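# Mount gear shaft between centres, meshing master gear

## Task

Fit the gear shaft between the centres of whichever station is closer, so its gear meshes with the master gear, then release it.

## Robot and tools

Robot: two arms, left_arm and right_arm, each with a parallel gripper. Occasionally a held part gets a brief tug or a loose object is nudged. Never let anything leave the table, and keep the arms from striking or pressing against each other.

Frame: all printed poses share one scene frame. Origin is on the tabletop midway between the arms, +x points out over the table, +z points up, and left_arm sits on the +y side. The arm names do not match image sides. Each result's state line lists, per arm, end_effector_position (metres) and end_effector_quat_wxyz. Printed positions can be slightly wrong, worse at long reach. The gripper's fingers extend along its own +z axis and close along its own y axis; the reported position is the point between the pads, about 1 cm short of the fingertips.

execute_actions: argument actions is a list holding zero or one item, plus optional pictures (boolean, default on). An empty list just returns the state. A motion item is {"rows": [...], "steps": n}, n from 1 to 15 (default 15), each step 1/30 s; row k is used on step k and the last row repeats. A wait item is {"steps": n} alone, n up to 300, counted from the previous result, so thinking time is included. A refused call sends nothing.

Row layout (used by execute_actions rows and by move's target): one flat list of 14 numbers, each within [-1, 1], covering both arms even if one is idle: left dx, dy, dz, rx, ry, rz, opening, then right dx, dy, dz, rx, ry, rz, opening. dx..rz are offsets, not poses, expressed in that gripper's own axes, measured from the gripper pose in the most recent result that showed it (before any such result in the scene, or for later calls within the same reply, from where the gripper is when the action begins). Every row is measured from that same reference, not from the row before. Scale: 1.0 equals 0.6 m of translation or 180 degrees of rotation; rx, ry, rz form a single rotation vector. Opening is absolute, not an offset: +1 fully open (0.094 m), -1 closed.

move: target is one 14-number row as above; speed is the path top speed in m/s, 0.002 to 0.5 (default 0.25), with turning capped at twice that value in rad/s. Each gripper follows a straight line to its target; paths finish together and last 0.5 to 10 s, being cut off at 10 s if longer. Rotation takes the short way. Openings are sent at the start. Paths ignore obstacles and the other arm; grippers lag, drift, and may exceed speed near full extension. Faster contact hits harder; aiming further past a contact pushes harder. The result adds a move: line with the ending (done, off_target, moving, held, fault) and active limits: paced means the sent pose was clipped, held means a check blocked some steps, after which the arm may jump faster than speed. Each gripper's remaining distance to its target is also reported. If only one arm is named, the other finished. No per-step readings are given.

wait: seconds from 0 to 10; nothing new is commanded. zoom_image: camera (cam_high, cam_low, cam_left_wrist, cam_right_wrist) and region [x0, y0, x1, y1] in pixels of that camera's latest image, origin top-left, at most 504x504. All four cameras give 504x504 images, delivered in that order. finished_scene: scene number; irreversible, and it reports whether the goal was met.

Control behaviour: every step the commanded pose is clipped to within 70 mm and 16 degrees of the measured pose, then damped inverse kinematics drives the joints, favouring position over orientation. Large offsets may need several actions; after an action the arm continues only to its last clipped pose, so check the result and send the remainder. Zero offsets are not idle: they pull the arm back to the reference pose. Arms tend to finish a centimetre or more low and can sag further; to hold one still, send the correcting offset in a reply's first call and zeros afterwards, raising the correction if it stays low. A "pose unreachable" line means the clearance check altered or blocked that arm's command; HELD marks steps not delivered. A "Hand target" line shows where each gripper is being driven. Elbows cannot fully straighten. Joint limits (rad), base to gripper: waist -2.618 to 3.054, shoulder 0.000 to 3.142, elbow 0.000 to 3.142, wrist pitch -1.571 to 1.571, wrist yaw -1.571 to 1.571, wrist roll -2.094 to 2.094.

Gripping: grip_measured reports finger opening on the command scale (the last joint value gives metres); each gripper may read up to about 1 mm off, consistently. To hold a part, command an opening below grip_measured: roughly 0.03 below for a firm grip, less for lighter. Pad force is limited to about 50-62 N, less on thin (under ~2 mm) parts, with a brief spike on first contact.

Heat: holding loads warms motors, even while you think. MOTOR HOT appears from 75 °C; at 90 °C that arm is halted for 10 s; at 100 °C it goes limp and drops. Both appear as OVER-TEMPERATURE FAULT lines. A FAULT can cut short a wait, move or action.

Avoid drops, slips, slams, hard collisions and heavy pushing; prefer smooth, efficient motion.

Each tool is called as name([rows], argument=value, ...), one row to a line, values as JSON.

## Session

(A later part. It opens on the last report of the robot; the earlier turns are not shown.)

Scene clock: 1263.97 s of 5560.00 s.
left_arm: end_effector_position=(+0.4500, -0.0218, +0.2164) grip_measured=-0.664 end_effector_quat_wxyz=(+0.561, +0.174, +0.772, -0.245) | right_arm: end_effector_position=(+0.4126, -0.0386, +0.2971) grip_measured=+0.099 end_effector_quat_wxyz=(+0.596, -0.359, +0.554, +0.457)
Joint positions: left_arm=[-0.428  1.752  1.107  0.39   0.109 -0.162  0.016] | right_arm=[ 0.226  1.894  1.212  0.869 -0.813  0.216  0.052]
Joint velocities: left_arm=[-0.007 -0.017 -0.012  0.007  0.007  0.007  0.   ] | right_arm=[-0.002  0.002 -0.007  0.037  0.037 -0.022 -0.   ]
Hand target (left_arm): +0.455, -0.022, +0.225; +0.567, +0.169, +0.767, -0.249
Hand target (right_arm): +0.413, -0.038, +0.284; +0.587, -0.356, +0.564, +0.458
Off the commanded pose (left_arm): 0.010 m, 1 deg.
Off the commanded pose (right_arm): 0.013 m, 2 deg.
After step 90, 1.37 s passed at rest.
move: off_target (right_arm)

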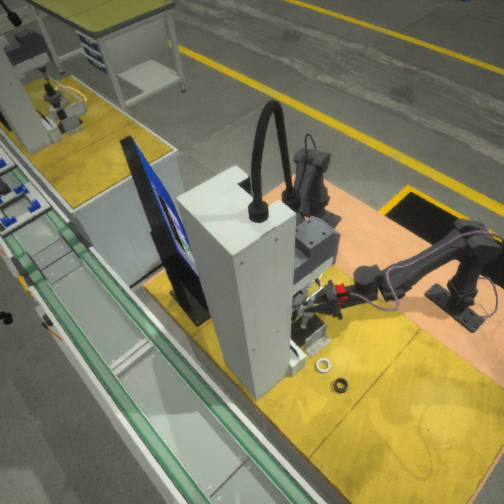

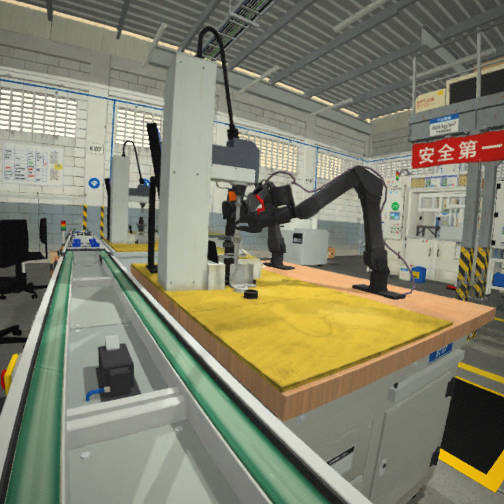

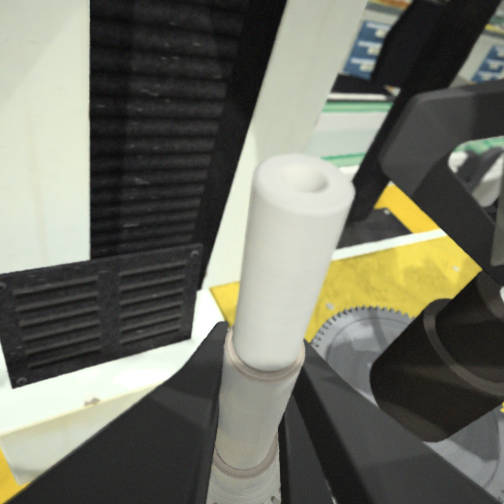

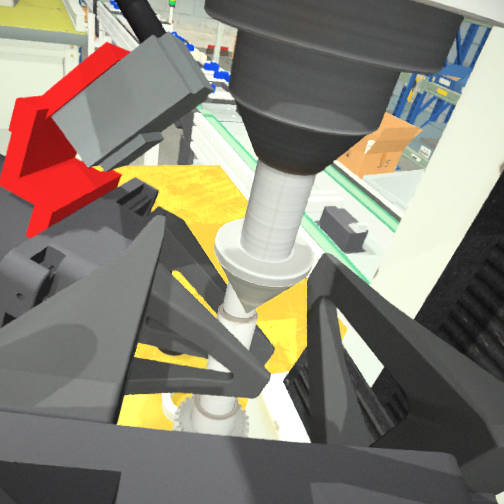

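move(target=[-0.017,0.002,0.003,0,-0.006,-0.002,-0.72, 0.008,0,0,0,0.033,0,0.1], speed=0.03)

move(target=[-0.017,0.002,0.003,0,-0.006,-0.002,-0.72, 0,0,0,0,0,0,-0.5], speed=0.03)

Scene clock: 1272.00 s of 5560.00 s.
left_arm: end_effector_position=(+0.4500, -0.0217, +0.2164) grip_measured=-0.664 end_effector_quat_wxyz=(+0.561, +0.173, +0.772, -0.245) | right_arm: end_effector_position=(+0.4119, -0.0368, +0.2906) grip_measured=+0.099 end_effector_quat_wxyz=(+0.577, -0.383, +0.573, +0.437)
Joint positions: left_arm=[-0.428  1.752  1.107  0.39   0.109 -0.163  0.016] | right_arm=[ 0.226  1.867  1.245  0.694 -0.829  0.111  0.052]
Joint velocities: left_arm=[ 0.012  0.012 -0.007 -0.037 -0.022  0.022 -0.   ] | right_arm=[ 0.012 -0.002  0.027 -0.095 -0.022 -0.051 -0.001]
Hand target (left_arm): +0.455, -0.022, +0.225; +0.567, +0.169, +0.767, -0.249
Hand target (right_arm): +0.412, -0.038, +0.292; +0.567, -0.382, +0.583, +0.438
Off the commanded pose (left_arm): 0.010 m, 1 deg.
Off the commanded pose (right_arm): 0.002 m, 2 deg.
After step 90, 3.07 s passed at rest.
move: done

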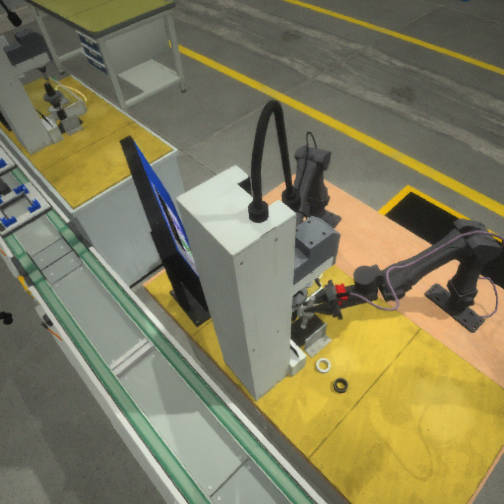

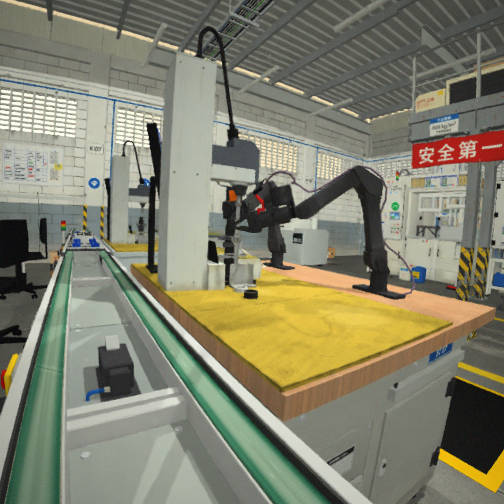

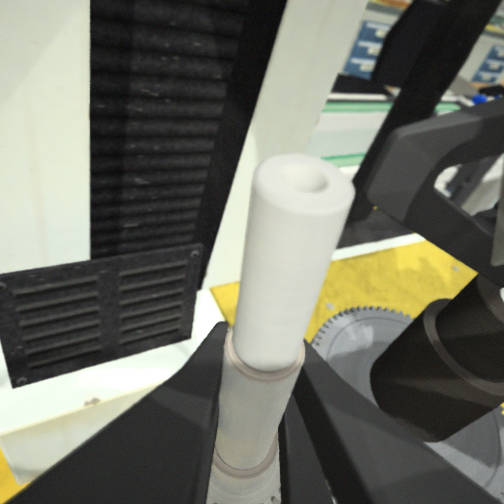

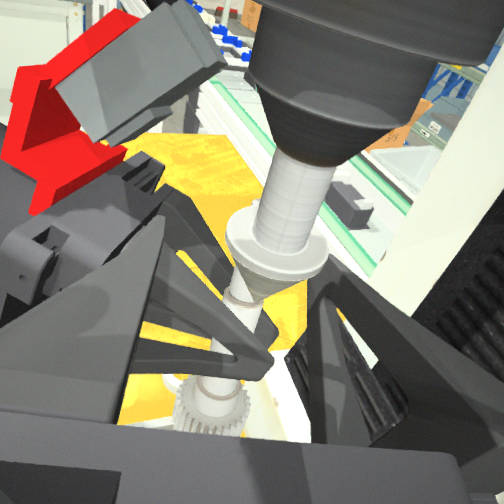

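Scene clock: 1272.70 s of 5560.00 s.
left_arm: end_effector_position=(+0.4500, -0.0217, +0.2164) grip_measured=-0.664 end_effector_quat_wxyz=(+0.561, +0.173, +0.772, -0.245) | right_arm: end_effector_position=(+0.4133, -0.0374, +0.2910) grip_measured=-0.499 end_effector_quat_wxyz=(+0.580, -0.381, +0.574, +0.435)
Joint positions: left_arm=[-0.428  1.752  1.107  0.39   0.109 -0.163  0.016] | right_arm=[ 0.225  1.867  1.245  0.696 -0.821  0.111  0.024]
Joint velocities: left_arm=[ 0.002 -0.012 -0.027 -0.066  0.037 -0.007 -0.   ] | right_arm=[ 0.007 -0.007 -0.007 -0.022 -0.022 -0.022  0.001]
Hand target (left_arm): +0.455, -0.022, +0.225; +0.567, +0.169, +0.767, -0.249
Hand target (right_arm): +0.412, -0.037, +0.291; +0.577, -0.383, +0.574, +0.437
Off the commanded pose (left_arm): 0.010 m, 1 deg.
Off the commanded pose (right_arm): 0.002 m, 0 deg.
move: done

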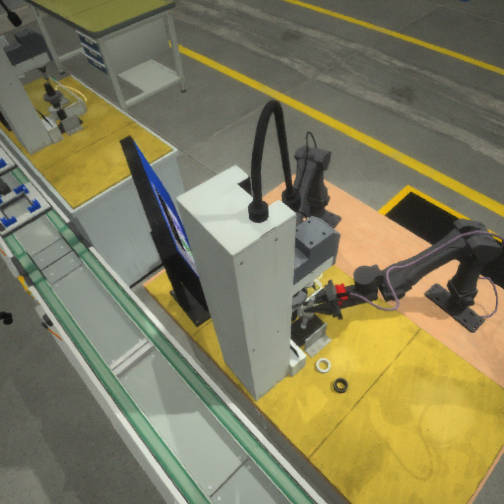

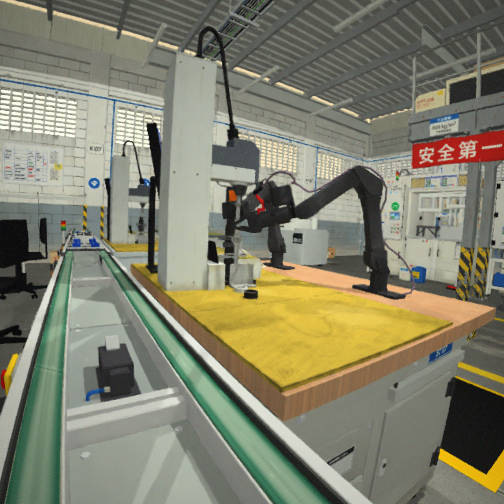

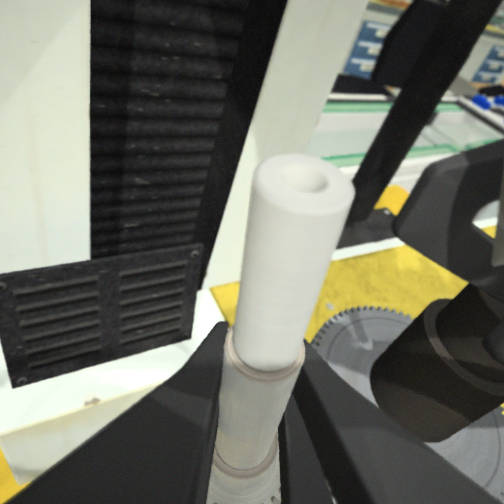

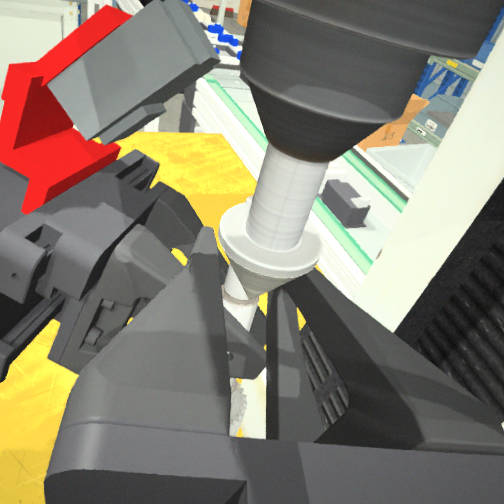

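move(target=[-0.017,0.002,0.003,0,-0.006,-0.002,-0.72, -0.04,-0.003,0.004,0,-0.06,0,-0.5], speed=0.03)

Scene clock: 1283.50 s of 5560.00 s.
left_arm: end_effector_position=(+0.4501, -0.0217, +0.2164) grip_measured=-0.664 end_effector_quat_wxyz=(+0.561, +0.173, +0.772, -0.245) | right_arm: end_effector_position=(+0.4145, -0.0367, +0.3012) grip_measured=-0.499 end_effector_quat_wxyz=(+0.611, -0.358, +0.530, +0.467)
Joint positions: left_arm=[-0.428  1.752  1.107  0.39   0.108 -0.163  0.016] | right_arm=[ 0.226  1.938  1.223  0.987 -0.821  0.26   0.024]
Joint velocities: left_arm=[ 0.002 -0.012 -0.007 -0.037 -0.037 -0.007 -0.   ] | right_arm=[ 0.007  0.002  0.012  0.022  0.022 -0.066 -0.001]
Hand target (left_arm): +0.455, -0.022, +0.225; +0.567, +0.168, +0.767, -0.249
Hand target (right_arm): +0.416, -0.038, +0.315; +0.631, -0.339, +0.518, +0.468
Off the commanded pose (left_arm): 0.010 m, 1 deg.
Off the commanded pose (right_arm): 0.014 m, 4 deg.
After step 90, 4.43 s passed at rest.
move: off_target (right_arm)

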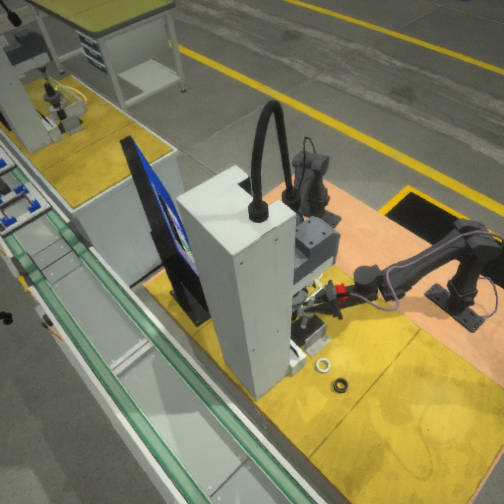

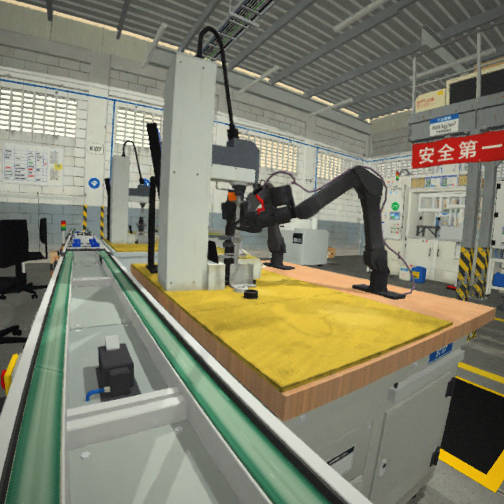

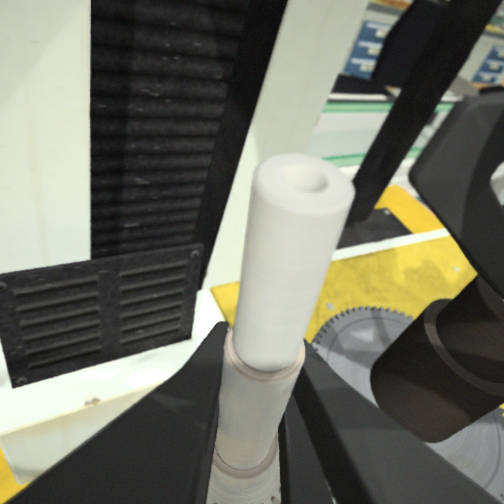

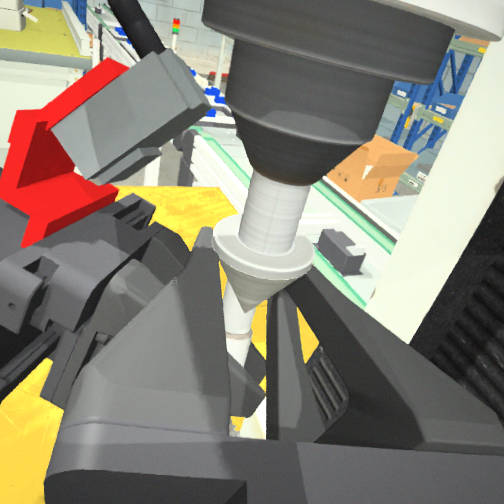

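move(target=[-0.017,0.002,0.003,0,-0.006,-0.002,-0.72, -0.045,-0.003,0.005,0,-0.07,0,-0.5], speed=0.03)

Scene clock: 1292.40 s of 5560.00 s.
left_arm: end_effector_position=(+0.4501, -0.0216, +0.2164) grip_measured=-0.664 end_effector_quat_wxyz=(+0.561, +0.173, +0.772, -0.245) | right_arm: end_effector_position=(+0.4134, -0.0386, +0.3140) grip_measured=-0.499 end_effector_quat_wxyz=(+0.652, -0.328, +0.471, +0.495)
Joint positions: left_arm=[-0.428  1.752  1.107  0.39   0.108 -0.164  0.016] | right_arm=[ 0.233  2.031  1.223  1.307 -0.778  0.407  0.024]
Joint velocities: left_arm=[-0.002 -0.002 -0.022  0.066 -0.007  0.022  0.001] | right_arm=[ 0.007  0.002  0.002  0.051 -0.007  0.022  0.001]
Hand target (left_arm): +0.455, -0.022, +0.225; +0.567, +0.168, +0.767, -0.249
Hand target (right_arm): +0.416, -0.040, +0.328; +0.665, -0.305, +0.460, +0.503
Off the commanded pose (left_arm): 0.010 m, 1 deg.
Off the commanded pose (right_arm): 0.015 m, 4 deg.
After step 90, 2.03 s passed at rest.
move: off_target (right_arm)

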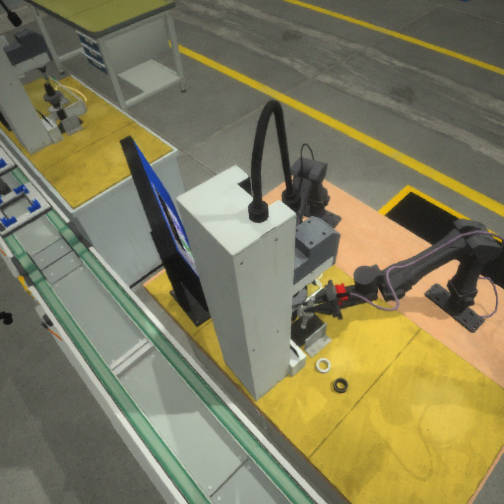

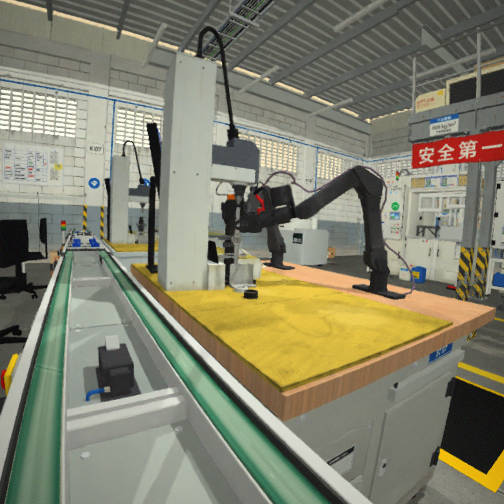

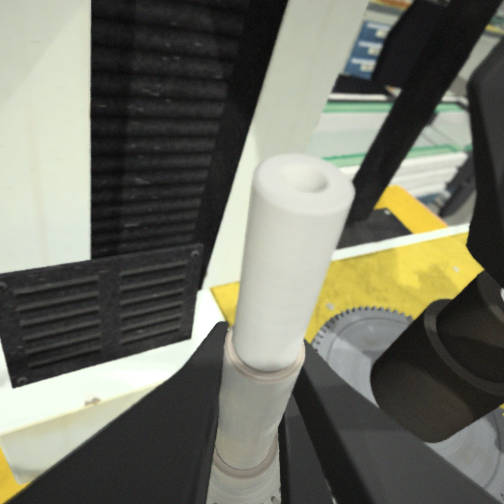

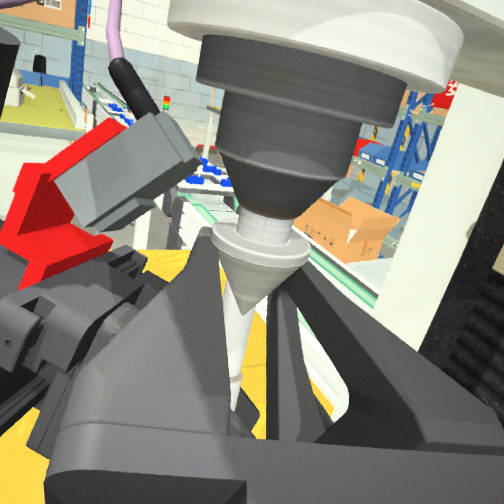

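execute_actions([
  {"rows": [[-0.017,-0.001,0.003,-0.0007,-0.0053,0.0003,-0.72,-0.0224,-0.004,0.0071,0.0064,-0.0174,0.0038,-0.5],[-0.017,-0.0035,0.0033,-0.0014,-0.0046,0.0026,-0.72,-0.0224,-0.004,0.0071,0.0064,-0.0174,0.0038,-0.5],[-0.017,-0.006,0.0036,-0.002,-0.0039,0.0049,-0.72,-0.0224,-0.004,0.0071,0.0064,-0.0174,0.0038,-0.5],[-0.0168,-0.0085,0.004,-0.0027,-0.0031,0.0072,-0.72,-0.0224,-0.004,0.0071,0.0064,-0.0174,0.0038,-0.5],[-0.0168,-0.011,0.0043,-0.0034,-0.0024,0.0095,-0.72,-0.0224,-0.004,0.0071,0.0064,-0.0174,0.0038,-0.5],[-0.0168,-0.0135,0.0046,-0.0041,-0.0017,0.0118,-0.72,-0.0224,-0.004,0.0071,0.0064,-0.0174,0.0038,-0.5],[-0.0166,-0.016,0.005,-0.0048,-0.0009,0.0141,-0.72,-0.0224,-0.004,0.0071,0.0064,-0.0174,0.0038,-0.5],[-0.0166,-0.0185,0.0053,-0.0054,-0.0002,0.0164,-0.72,-0.0224,-0.004,0.0071,0.0064,-0.0174,0.0038,-0.5],[-0.0166,-0.021,0.0056,-0.0061,0.0005,0.0187,-0.72,-0.0224,-0.004,0.0071,0.0064,-0.0174,0.0038,-0.5],[-0.0165,-0.0235,0.006,-0.0068,0.0013,0.021,-0.72,-0.0224,-0.004,0.0071,0.0064,-0.0174,0.0038,-0.5],[-0.0165,-0.026,0.0064,-0.0075,0.002,0.0233,-0.72,-0.0224,-0.004,0.0071,0.0064,-0.0174,0.0038,-0.5],[-0.0164,-0.0285,0.0068,-0.0082,0.0028,0.0256,-0.72,-0.0224,-0.004,0.0071,0.0064,-0.0174,0.0038,-0.5],[-0.0164,-0.031,0.0072,-0.0089,0.0035,0.0279,-0.72,-0.0224,-0.004,0.0071,0.0064,-0.0174,0.0038,-0.5],[-0.0163,-0.033,0.0075,-0.0095,0.0043,0.03,-0.72,-0.0224,-0.004,0.0071,0.0064,-0.0174,0.0038,-0.5]], "steps": 15},
], pictures=false)

execute_actions([
  {"steps": 20},
])

Scene clock: 1314.33 s of 5560.00 s.
left_arm: end_effector_position=(+0.4456, -0.0327, +0.2178) grip_measured=-0.664 end_effector_quat_wxyz=(+0.562, +0.192, +0.776, -0.213) | right_arm: end_effector_position=(+0.4134, -0.0386, +0.3141) grip_measured=-0.499 end_effector_quat_wxyz=(+0.652, -0.328, +0.471, +0.495)
Joint positions: left_arm=[-0.472  1.752  1.141  0.33   0.039 -0.108  0.016] | right_arm=[ 0.233  2.031  1.223  1.308 -0.778  0.407  0.024]
Joint velocities: left_arm=[-0.115  0.037  0.056 -0.11  -0.183  0.125  0.   ] | right_arm=[-0.002  0.007  0.002  0.051 -0.051  0.037  0.   ]
Hand target (left_arm): +0.445, -0.040, +0.228; +0.570, +0.202, +0.769, -0.206
Hand target (right_arm): +0.416, -0.041, +0.328; +0.664, -0.306, +0.461, +0.503
Off the commanded pose (left_arm): 0.013 m, 2 deg.
Off the commanded pose (right_arm): 0.014 m, 3 deg.
Steps of this call (steps 1 to 90: nothing new was sent; then 18.43 s passed at rest; steps 91 to 105: all 15 steps of this action). Readings (end_effector_position):
91: left_arm (+0.4502, -0.0215, +0.2163) | right_arm (+0.4134, -0.0386, +0.3141)
92: left_arm (+0.4502, -0.0214, +0.2162) | right_arm (+0.4134, -0.0386, +0.3141)
94: left_arm (+0.4506, -0.0213, +0.2165) | right_arm (+0.4134, -0.0386, +0.3141)
98: left_arm (+0.4496, -0.0242, +0.2169) | right_arm (+0.4134, -0.0386, +0.3141)
105: the state above

Scene clock: 1315.00 s of 5560.00 s.
left_arm: end_effector_position=(+0.4453, -0.0347, +0.2179) grip_measured=-0.664 end_effector_quat_wxyz=(+0.563, +0.197, +0.775, -0.207) | right_arm: end_effector_position=(+0.4134, -0.0386, +0.3141) grip_measured=-0.499 end_effector_quat_wxyz=(+0.652, -0.328, +0.471, +0.495)
Joint positions: left_arm=[-0.479  1.755  1.147  0.323  0.028 -0.095  0.016] | right_arm=[ 0.233  2.031  1.223  1.308 -0.778  0.407  0.024]
Joint velocities: left_arm=[-0.002 -0.007 -0.007 -0.037 -0.007  0.007 -0.001] | right_arm=[-0.017  0.007 -0.007  0.007 -0.022 -0.022  0.001]
Hand target (left_arm): +0.445, -0.040, +0.228; +0.570, +0.202, +0.769, -0.206
Hand target (right_arm): +0.416, -0.041, +0.328; +0.664, -0.306, +0.461, +0.503
Off the commanded pose (left_arm): 0.012 m, 1 deg.
Off the commanded pose (right_arm): 0.014 m, 3 deg.
Steps of this call (steps 1 to 20: nothing new was sent). Readings (end_effector_position):
1: left_arm (+0.4454, -0.0336, +0.2179) | right_arm (+0.4134, -0.0386, +0.3141)
2: left_arm (+0.4453, -0.0344, +0.2179) | right_arm (+0.4134, -0.0386, +0.3141)
4: left_arm (+0.4453, -0.0348, +0.2179) | right_arm (+0.4134, -0.0386, +0.3141)
8: left_arm (+0.4453, -0.0347, +0.2180) | right_arm (+0.4134, -0.0386, +0.3141)
20: the state above

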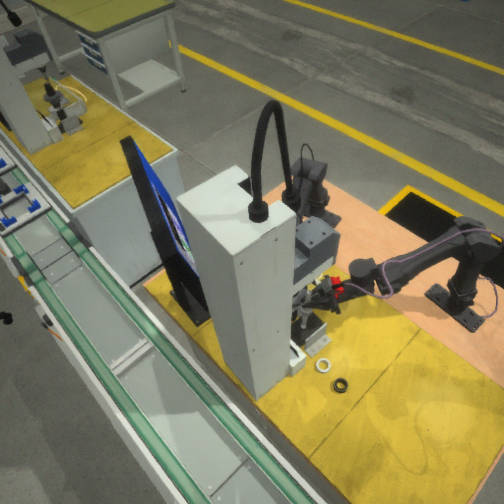

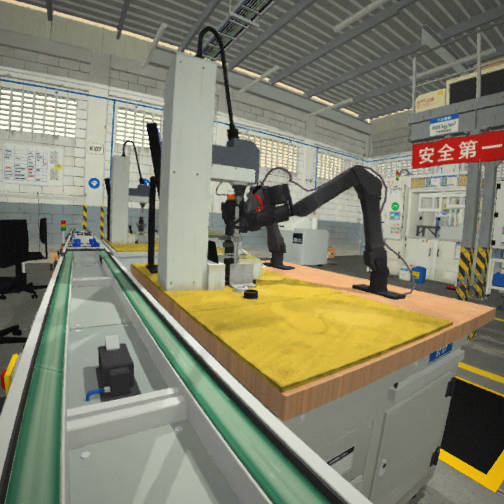

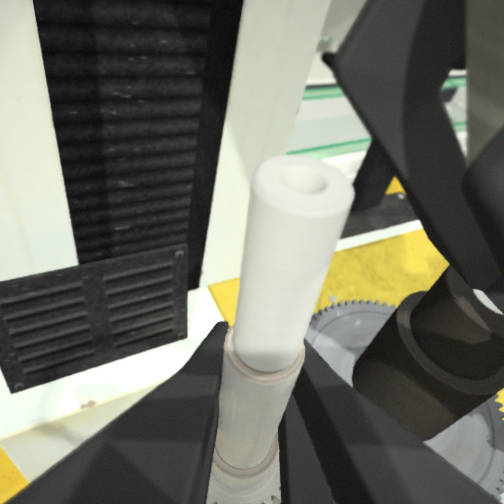

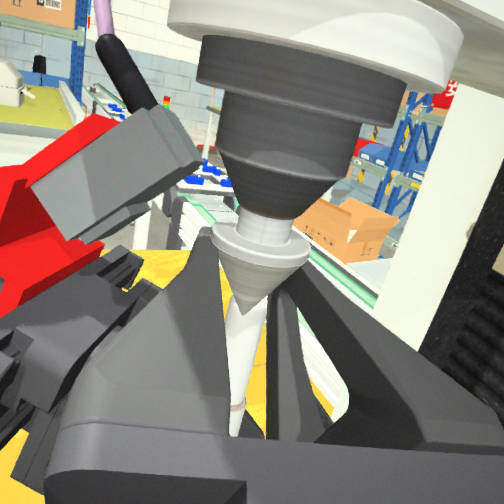

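execute_actions([
  {"rows": [[-0.0165,-0.01,0,0.0015,-0.005,0.006,-0.72,-0.0224,-0.004,0.0071,0.0064,-0.0174,0.0038,-0.5],[-0.0165,-0.0113,0,0.003,-0.005,0.008,-0.72,-0.0224,-0.004,0.0071,0.0064,-0.0174,0.0038,-0.5],[-0.0165,-0.0126,0,0.0045,-0.005,0.01,-0.72,-0.0224,-0.004,0.0071,0.0064,-0.0174,0.0038,-0.5],[-0.0164,-0.0139,0,0.006,-0.005,0.012,-0.72,-0.0224,-0.004,0.0071,0.0064,-0.0174,0.0038,-0.5],[-0.0164,-0.0152,0,0.0075,-0.005,0.014,-0.72,-0.0224,-0.004,0.0071,0.0064,-0.0174,0.0038,-0.5],[-0.0164,-0.0165,0,0.009,-0.0048,0.016,-0.72,-0.0224,-0.004,0.0071,0.0064,-0.0174,0.0038,-0.5],[-0.0163,-0.0178,0.0005,0.0105,-0.0048,0.018,-0.72,-0.0224,-0.004,0.0071,0.0064,-0.0174,0.0038,-0.5],[-0.0163,-0.0191,0.0005,0.012,-0.0048,0.02,-0.72,-0.0224,-0.004,0.0071,0.0064,-0.0174,0.0038,-0.5],[-0.0162,-0.0204,0.0005,0.0135,-0.0047,0.022,-0.72,-0.0224,-0.004,0.0071,0.0064,-0.0174,0.0038,-0.5],[-0.0162,-0.0217,0.0005,0.015,-0.0047,0.024,-0.72,-0.0224,-0.004,0.0071,0.0064,-0.0174,0.0038,-0.5],[-0.0161,-0.023,0.001,0.0165,-0.0046,0.026,-0.72,-0.0224,-0.004,0.0071,0.0064,-0.0174,0.0038,-0.5],[-0.0161,-0.0243,0.001,0.018,-0.0046,0.028,-0.72,-0.0224,-0.004,0.0071,0.0064,-0.0174,0.0038,-0.5],[-0.016,-0.0253,0.001,0.0195,-0.0045,0.03,-0.72,-0.0224,-0.004,0.0071,0.0064,-0.0174,0.0038,-0.5],[-0.016,-0.0262,0.001,0.0206,-0.0045,0.031,-0.72,-0.0224,-0.004,0.0071,0.0064,-0.0174,0.0038,-0.5]], "steps": 15},
], pictures=false)

execute_actions([
  {"steps": 20},
])

Scene clock: 1339.83 s of 5560.00 s.
left_arm: end_effector_position=(+0.4419, -0.0395, +0.2179) grip_measured=-0.664 end_effector_quat_wxyz=(+0.564, +0.226, +0.767, -0.205) | right_arm: end_effector_position=(+0.4134, -0.0386, +0.3141) grip_measured=-0.499 end_effector_quat_wxyz=(+0.652, -0.328, +0.471, +0.495)
Joint positions: left_arm=[-0.479  1.755  1.147  0.323  0.061 -0.046  0.016] | right_arm=[ 0.233  2.031  1.223  1.308 -0.778  0.407  0.024]
Joint velocities: left_arm=[-0.007  0.012 -0.002  0.022 -0.037  0.051  0.001] | right_arm=[ 0.012  0.022 -0.012  0.037  0.022 -0.066  0.001]
Hand target (left_arm): +0.440, -0.049, +0.228; +0.571, +0.251, +0.754, -0.206
Hand target (right_arm): +0.416, -0.041, +0.328; +0.665, -0.306, +0.460, +0.503
Off the commanded pose (left_arm): 0.014 m, 3 deg.
Off the commanded pose (right_arm): 0.014 m, 3 deg.
Steps of this call (steps 1 to 90: nothing new was sent; then 21.33 s passed at rest; steps 91 to 105: all 15 steps of this action). Readings (end_effector_position):
91: left_arm (+0.4453, -0.0347, +0.2179) | right_arm (+0.4134, -0.0386, +0.3141)
92: left_arm (+0.4453, -0.0347, +0.2179) | right_arm (+0.4134, -0.0386, +0.3141)
94: left_arm (+0.4452, -0.0349, +0.2179) | right_arm (+0.4134, -0.0386, +0.3141)
98: left_arm (+0.4440, -0.0366, +0.2179) | right_arm (+0.4134, -0.0386, +0.3141)
105: the state above

Scene clock: 1340.50 s of 5560.00 s.
left_arm: end_effector_position=(+0.4419, -0.0395, +0.2179) grip_measured=-0.664 end_effector_quat_wxyz=(+0.564, +0.226, +0.767, -0.205) | right_arm: end_effector_position=(+0.4134, -0.0386, +0.3141) grip_measured=-0.499 end_effector_quat_wxyz=(+0.652, -0.328, +0.471, +0.495)
Joint positions: left_arm=[-0.479  1.755  1.147  0.323  0.061 -0.045  0.016] | right_arm=[ 0.233  2.031  1.223  1.308 -0.778  0.407  0.024]
Joint velocities: left_arm=[-0.022 -0.007 -0.002  0.037 -0.022  0.051 -0.001] | right_arm=[ 0.002  0.007  0.002  0.037 -0.051 -0.022  0.   ]
Hand target (left_arm): +0.440, -0.049, +0.228; +0.571, +0.251, +0.754, -0.206
Hand target (right_arm): +0.416, -0.041, +0.328; +0.665, -0.306, +0.460, +0.503
Off the commanded pose (left_arm): 0.014 m, 3 deg.
Off the commanded pose (right_arm): 0.014 m, 3 deg.
Steps of this call (steps 1 to 20: nothing new was sent). Readings (end_effector_position):
1: left_arm (+0.4419, -0.0395, +0.2179) | right_arm (+0.4134, -0.0386, +0.3141)
2: left_arm (+0.4419, -0.0395, +0.2179) | right_arm (+0.4134, -0.0386, +0.3141)
4: left_arm (+0.4419, -0.0395, +0.2179) | right_arm (+0.4134, -0.0386, +0.3141)
8: left_arm (+0.4419, -0.0395, +0.2179) | right_arm (+0.4134, -0.0386, +0.3141)
20: the state above

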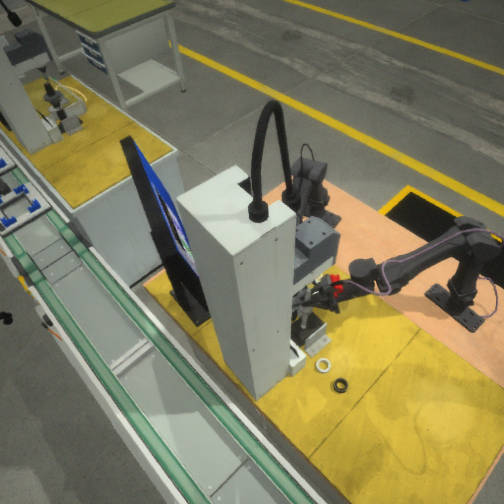

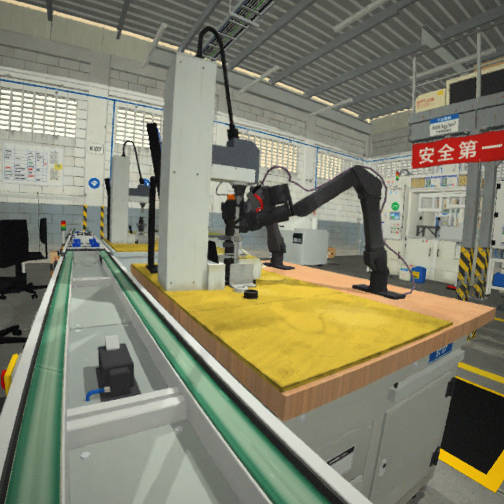

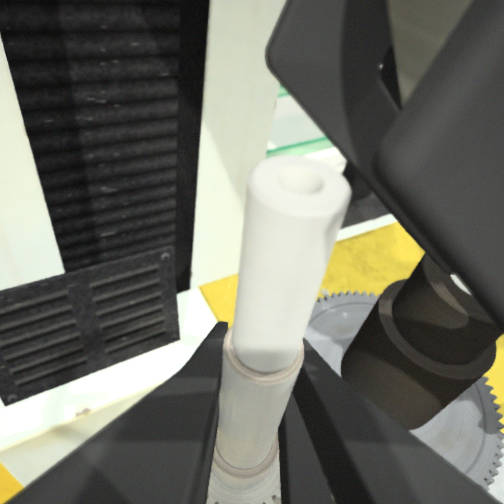

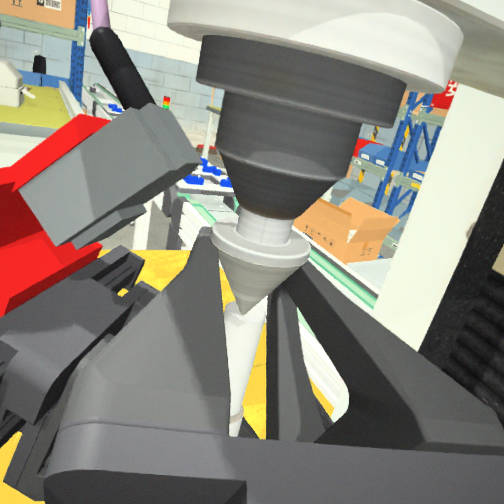

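execute_actions([
  {"rows": [[-0.017,-0.018,0.002,0.011,-0.004,0.016,-0.72,-0.0224,-0.004,0.0071,0.0064,-0.0174,0.0038,-0.5],[-0.0168,-0.02,0.003,0.011,-0.0035,0.0165,-0.72,-0.0224,-0.004,0.0071,0.0064,-0.0174,0.0038,-0.5],[-0.0166,-0.022,0.004,0.011,-0.003,0.017,-0.72,-0.0224,-0.004,0.0071,0.0064,-0.0174,0.0038,-0.5],[-0.0164,-0.024,0.005,0.011,-0.0025,0.0175,-0.72,-0.0224,-0.004,0.0071,0.0064,-0.0174,0.0038,-0.5],[-0.0162,-0.026,0.006,0.011,-0.002,0.018,-0.72,-0.0224,-0.004,0.0071,0.0064,-0.0174,0.0038,-0.5],[-0.016,-0.028,0.007,0.011,-0.0015,0.0185,-0.72,-0.0224,-0.004,0.0071,0.0064,-0.0174,0.0038,-0.5],[-0.0158,-0.03,0.008,0.011,-0.001,0.019,-0.72,-0.0224,-0.004,0.0071,0.0064,-0.0174,0.0038,-0.5],[-0.0156,-0.032,0.009,0.011,-0.0005,0.0195,-0.72,-0.0224,-0.004,0.0071,0.0064,-0.0174,0.0038,-0.5],[-0.0154,-0.034,0.01,0.011,0,0.02,-0.72,-0.0224,-0.004,0.0071,0.0064,-0.0174,0.0038,-0.5],[-0.0152,-0.036,0.0105,0.011,0,0.0205,-0.72,-0.0224,-0.004,0.0071,0.0064,-0.0174,0.0038,-0.5],[-0.015,-0.038,0.011,0.011,0.0005,0.021,-0.72,-0.0224,-0.004,0.0071,0.0064,-0.0174,0.0038,-0.5],[-0.0148,-0.039,0.0114,0.011,0.0005,0.0215,-0.72,-0.0224,-0.004,0.0071,0.0064,-0.0174,0.0038,-0.5]], "steps": 15},
], pictures=false)

execute_actions([
  {"steps": 20},
])

Scene clock: 1359.03 s of 5560.00 s.
left_arm: end_effector_position=(+0.4425, -0.0434, +0.2177) grip_measured=-0.664 end_effector_quat_wxyz=(+0.561, +0.229, +0.771, -0.194) | right_arm: end_effector_position=(+0.4133, -0.0388, +0.3145) grip_measured=-0.499 end_effector_quat_wxyz=(+0.653, -0.327, +0.470, +0.496)
Joint positions: left_arm=[-0.494  1.763  1.171  0.293  0.033 -0.034  0.016] | right_arm=[ 0.233  2.031  1.223  1.31  -0.777  0.409  0.024]
Joint velocities: left_arm=[-0.012 -0.007  0.002  0.022 -0.037 -0.022  0.001] | right_arm=[-0.012 -0.002 -0.017 -0.007 -0.007  0.095 -0.001]
Hand target (left_arm): +0.435, -0.063, +0.226; +0.566, +0.262, +0.756, -0.199
Hand target (right_arm): +0.416, -0.041, +0.328; +0.665, -0.305, +0.460, +0.503
Off the commanded pose (left_arm): 0.023 m, 4 deg.
Off the commanded pose (right_arm): 0.014 m, 3 deg.
Steps of this call (steps 1 to 90: nothing new was sent; then 15.03 s passed at rest; steps 91 to 105: all 15 steps of this action). Readings (end_effector_position):
91: left_arm (+0.4419, -0.0395, +0.2179) | right_arm (+0.4134, -0.0386, +0.3141)
92: left_arm (+0.4419, -0.0395, +0.2179) | right_arm (+0.4134, -0.0386, +0.3141)
94: left_arm (+0.4420, -0.0395, +0.2181) | right_arm (+0.4134, -0.0386, +0.3141)
98: left_arm (+0.4429, -0.0409, +0.2180) | right_arm (+0.4134, -0.0386, +0.3141)
105: the state above

Scene clock: 1359.70 s of 5560.00 s.
left_arm: end_effector_position=(+0.4426, -0.0434, +0.2178) grip_measured=-0.664 end_effector_quat_wxyz=(+0.562, +0.228, +0.772, -0.193) | right_arm: end_effector_position=(+0.4133, -0.0388, +0.3145) grip_measured=-0.499 end_effector_quat_wxyz=(+0.653, -0.327, +0.470, +0.496)
Joint positions: left_arm=[-0.495  1.763  1.172  0.292  0.03  -0.034  0.016] | right_arm=[ 0.233  2.031  1.223  1.31  -0.777  0.409  0.024]
Joint velocities: left_arm=[ 0.002 -0.022 -0.012 -0.022 -0.022 -0.022  0.   ] | right_arm=[-0.017  0.007  0.002 -0.022 -0.007  0.022 -0.001]
Hand target (left_arm): +0.435, -0.063, +0.226; +0.566, +0.261, +0.756, -0.199
Hand target (right_arm): +0.416, -0.041, +0.328; +0.665, -0.305, +0.460, +0.503
Off the commanded pose (left_arm): 0.023 m, 4 deg.
Off the commanded pose (right_arm): 0.014 m, 3 deg.
Steps of this call (steps 1 to 20: nothing new was sent). Readings (end_effector_position):
1: left_arm (+0.4426, -0.0435, +0.2178) | right_arm (+0.4133, -0.0388, +0.3145)
2: left_arm (+0.4426, -0.0433, +0.2177) | right_arm (+0.4133, -0.0388, +0.3145)
4: left_arm (+0.4426, -0.0435, +0.2178) | right_arm (+0.4133, -0.0388, +0.3145)
8: left_arm (+0.4426, -0.0434, +0.2178) | right_arm (+0.4133, -0.0388, +0.3145)
20: the state above

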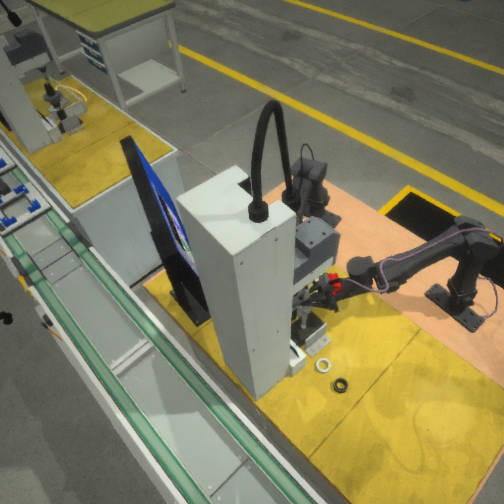

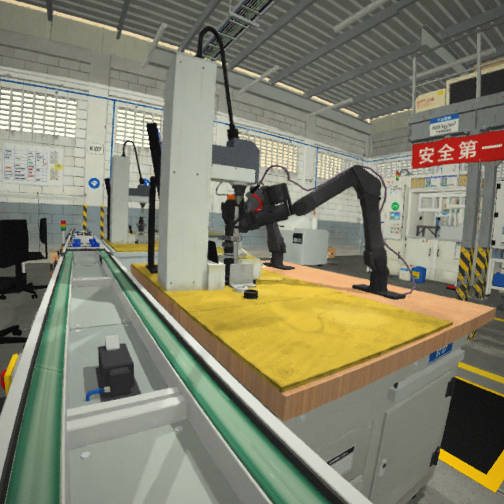

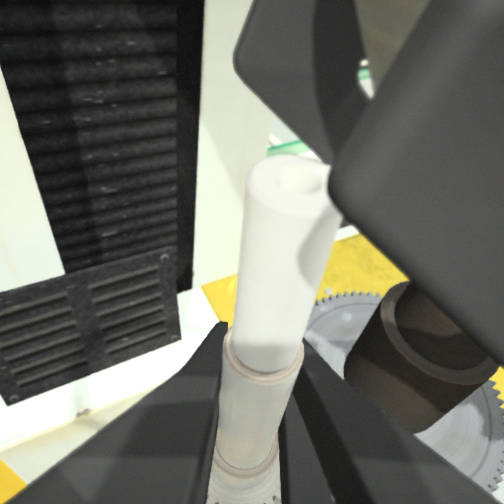

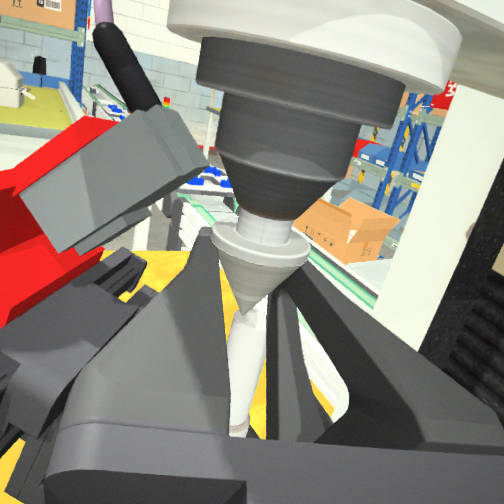

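zoom_image(camera="cam_right_wrist", region=[180, 230, 320, 370])

zoom_image(camera="cam_high", region=[280, 280, 350, 350])

Region (180, 230, 320, 370) of cam_right_wrist's 504x504 image, scaled by 3.600, with more detail than that image has.

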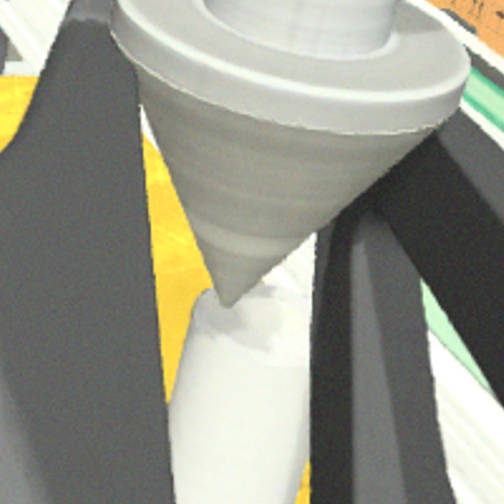

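Region (280, 280, 350, 350) of cam_high's 504x504 image, scaled by 7.200, with more detail than that image has.

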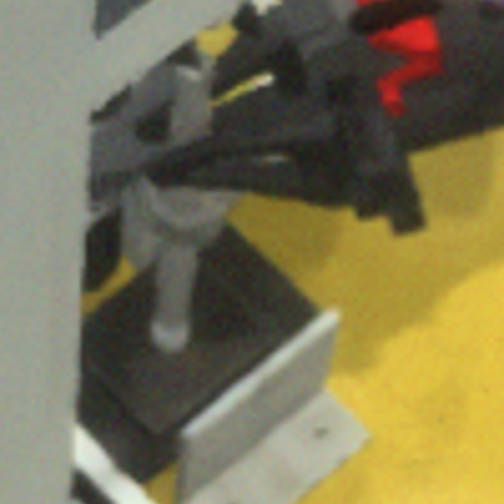

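execute_actions([
  {"rows": [[-0.014,-0.035,0.003,0.012,-0.004,0.018,-0.72,-0.022,-0.004,0.0071,0.0064,-0.017,0.0038,-0.5],[-0.0137,-0.0357,0.0015,0.012,-0.0045,0.018,-0.72,-0.022,-0.004,0.0071,0.0064,-0.017,0.0038,-0.5],[-0.0134,-0.0364,0,0.012,-0.005,0.018,-0.72,-0.022,-0.004,0.0071,0.0064,-0.017,0.0038,-0.5],[-0.0131,-0.0371,-0.0015,0.0115,-0.0055,0.0175,-0.72,-0.022,-0.004,0.0071,0.0064,-0.017,0.0038,-0.5],[-0.0128,-0.0378,-0.003,0.0115,-0.006,0.0175,-0.72,-0.022,-0.004,0.0071,0.0064,-0.017,0.0038,-0.5],[-0.0124,-0.0385,-0.0045,0.011,-0.0065,0.017,-0.72,-0.022,-0.004,0.0071,0.0064,-0.017,0.0038,-0.5],[-0.012,-0.0392,-0.006,0.011,-0.007,0.017,-0.72,-0.022,-0.004,0.0071,0.0064,-0.017,0.0038,-0.5],[-0.0116,-0.04,-0.0075,0.0105,-0.0075,0.0165,-0.72,-0.022,-0.004,0.0071,0.0064,-0.017,0.0038,-0.5],[-0.0112,-0.0407,-0.009,0.0105,-0.008,0.0165,-0.72,-0.022,-0.004,0.0071,0.0064,-0.017,0.0038,-0.5],[-0.0108,-0.0414,-0.0105,0.01,-0.0085,0.016,-0.72,-0.022,-0.004,0.0071,0.0064,-0.017,0.0038,-0.5],[-0.0105,-0.042,-0.0117,0.01,-0.009,0.016,-0.72,-0.022,-0.004,0.0071,0.0064,-0.017,0.0038,-0.5]], "steps": 15},
], pictures=false)

execute_actions([
  {"steps": 20},
])

zoom_image(camera="cam_right_wrist", region=[180, 230, 320, 370])

Scene clock: 1394.33 s of 5560.00 s.
left_arm: end_effector_position=(+0.4393, -0.0451, +0.2179) grip_measured=-0.664 end_effector_quat_wxyz=(+0.569, +0.223, +0.770, -0.182) | right_arm: end_effector_position=(+0.4133, -0.0388, +0.3146) grip_measured=-0.499 end_effector_quat_wxyz=(+0.652, -0.327, +0.470, +0.496)
Joint positions: left_arm=[-0.516  1.756  1.156  0.31  -0.016 -0.033  0.016] | right_arm=[ 0.233  2.031  1.223  1.311 -0.777  0.411  0.024]
Joint velocities: left_arm=[-0.022  0.002 -0.012  0.007 -0.022  0.022 -0.   ] | right_arm=[-0.012 -0.007 -0.017 -0.007  0.022  0.022  0.   ]
Hand target (left_arm): +0.424, -0.061, +0.226; +0.573, +0.253, +0.754, -0.194
Hand target (right_arm): +0.416, -0.041, +0.328; +0.665, -0.305, +0.460, +0.503
Off the commanded pose (left_arm): 0.024 m, 4 deg.
Off the commanded pose (right_arm): 0.014 m, 3 deg.
Steps of this call (steps 1 to 90: nothing new was sent; then 31.13 s passed at rest; steps 91 to 105: all 15 steps of this action). Readings (end_effector_position):
91: left_arm (+0.4426, -0.0434, +0.2177) | right_arm (+0.4133, -0.0388, +0.3145)
92: left_arm (+0.4426, -0.0434, +0.2177) | right_arm (+0.4133, -0.0388, +0.3145)
94: left_arm (+0.4425, -0.0436, +0.2177) | right_arm (+0.4133, -0.0388, +0.3146)
98: left_arm (+0.4425, -0.0437, +0.2177) | right_arm (+0.4133, -0.0388, +0.3146)
105: the state above

Scene clock: 1395.00 s of 5560.00 s.
left_arm: end_effector_position=(+0.4393, -0.0450, +0.2181) grip_measured=-0.664 end_effector_quat_wxyz=(+0.570, +0.223, +0.770, -0.182) | right_arm: end_effector_position=(+0.4133, -0.0388, +0.3146) grip_measured=-0.499 end_effector_quat_wxyz=(+0.652, -0.327, +0.470, +0.496)
Joint positions: left_arm=[-0.516  1.756  1.155  0.312 -0.017 -0.033  0.016] | right_arm=[ 0.233  2.031  1.223  1.311 -0.777  0.411  0.024]
Joint velocities: left_arm=[-0.012 -0.017 -0.002 -0.037 -0.007 -0.007 -0.   ] | right_arm=[ 0.002 -0.002  0.007  0.051 -0.066  0.066  0.   ]
Hand target (left_arm): +0.424, -0.061, +0.227; +0.574, +0.253, +0.754, -0.194
Hand target (right_arm): +0.416, -0.041, +0.328; +0.665, -0.305, +0.460, +0.503
Off the commanded pose (left_arm): 0.024 m, 4 deg.
Off the commanded pose (right_arm): 0.014 m, 3 deg.
Steps of this call (steps 1 to 20: nothing new was sent). Readings (end_effector_position):
1: left_arm (+0.4392, -0.0451, +0.2179) | right_arm (+0.4133, -0.0388, +0.3146)
2: left_arm (+0.4393, -0.0451, +0.2181) | right_arm (+0.4133, -0.0388, +0.3146)
4: left_arm (+0.4393, -0.0450, +0.2180) | right_arm (+0.4133, -0.0388, +0.3146)
8: left_arm (+0.4393, -0.0450, +0.2180) | right_arm (+0.4133, -0.0388, +0.3146)
20: the state above

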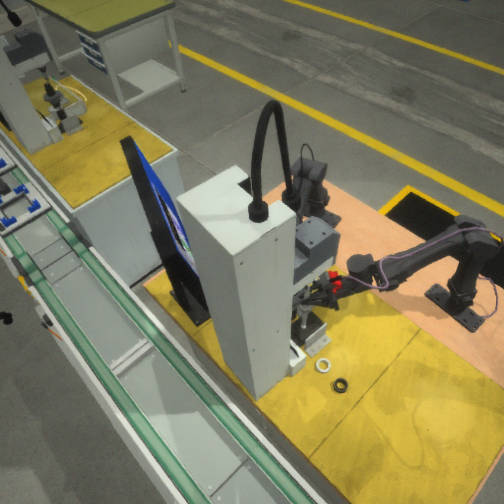

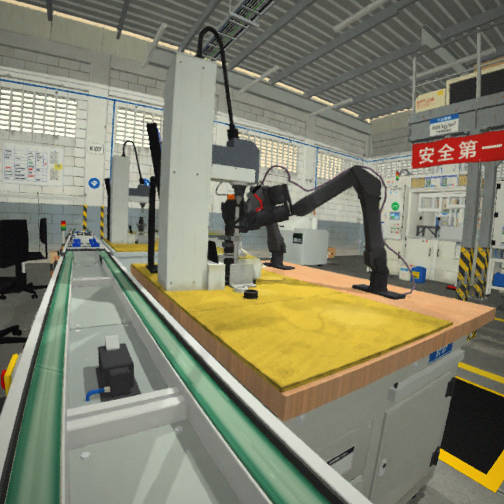

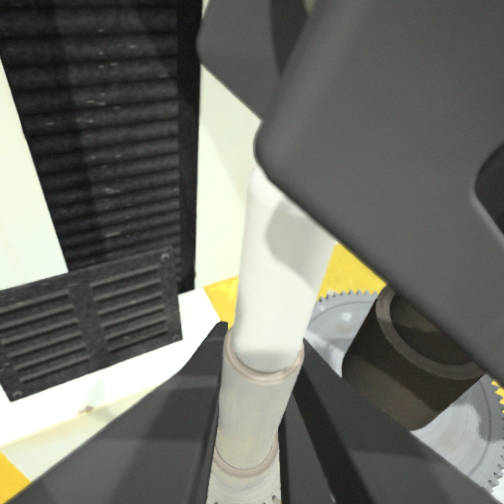

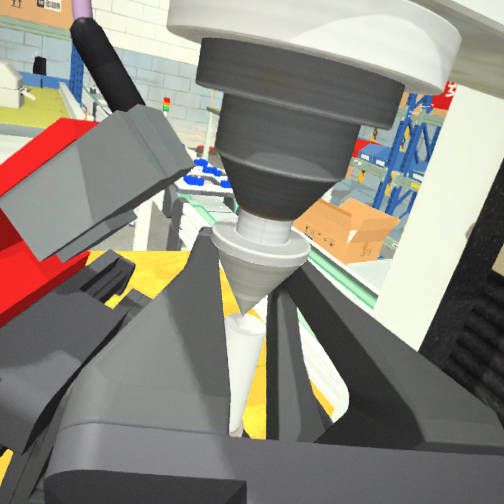

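Region (180, 230, 320, 370) of cam_right_wrist's 504x504 image, scaled by 3.600, with more detail than that image has.

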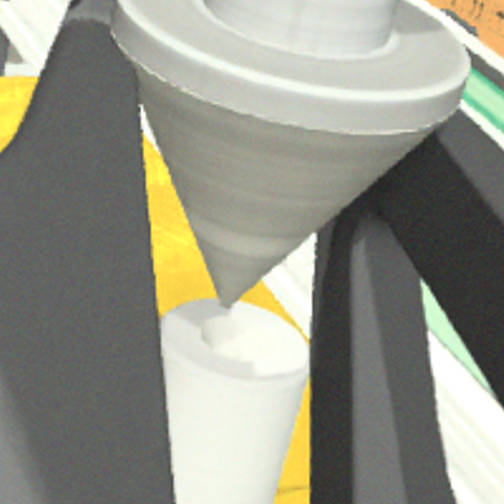

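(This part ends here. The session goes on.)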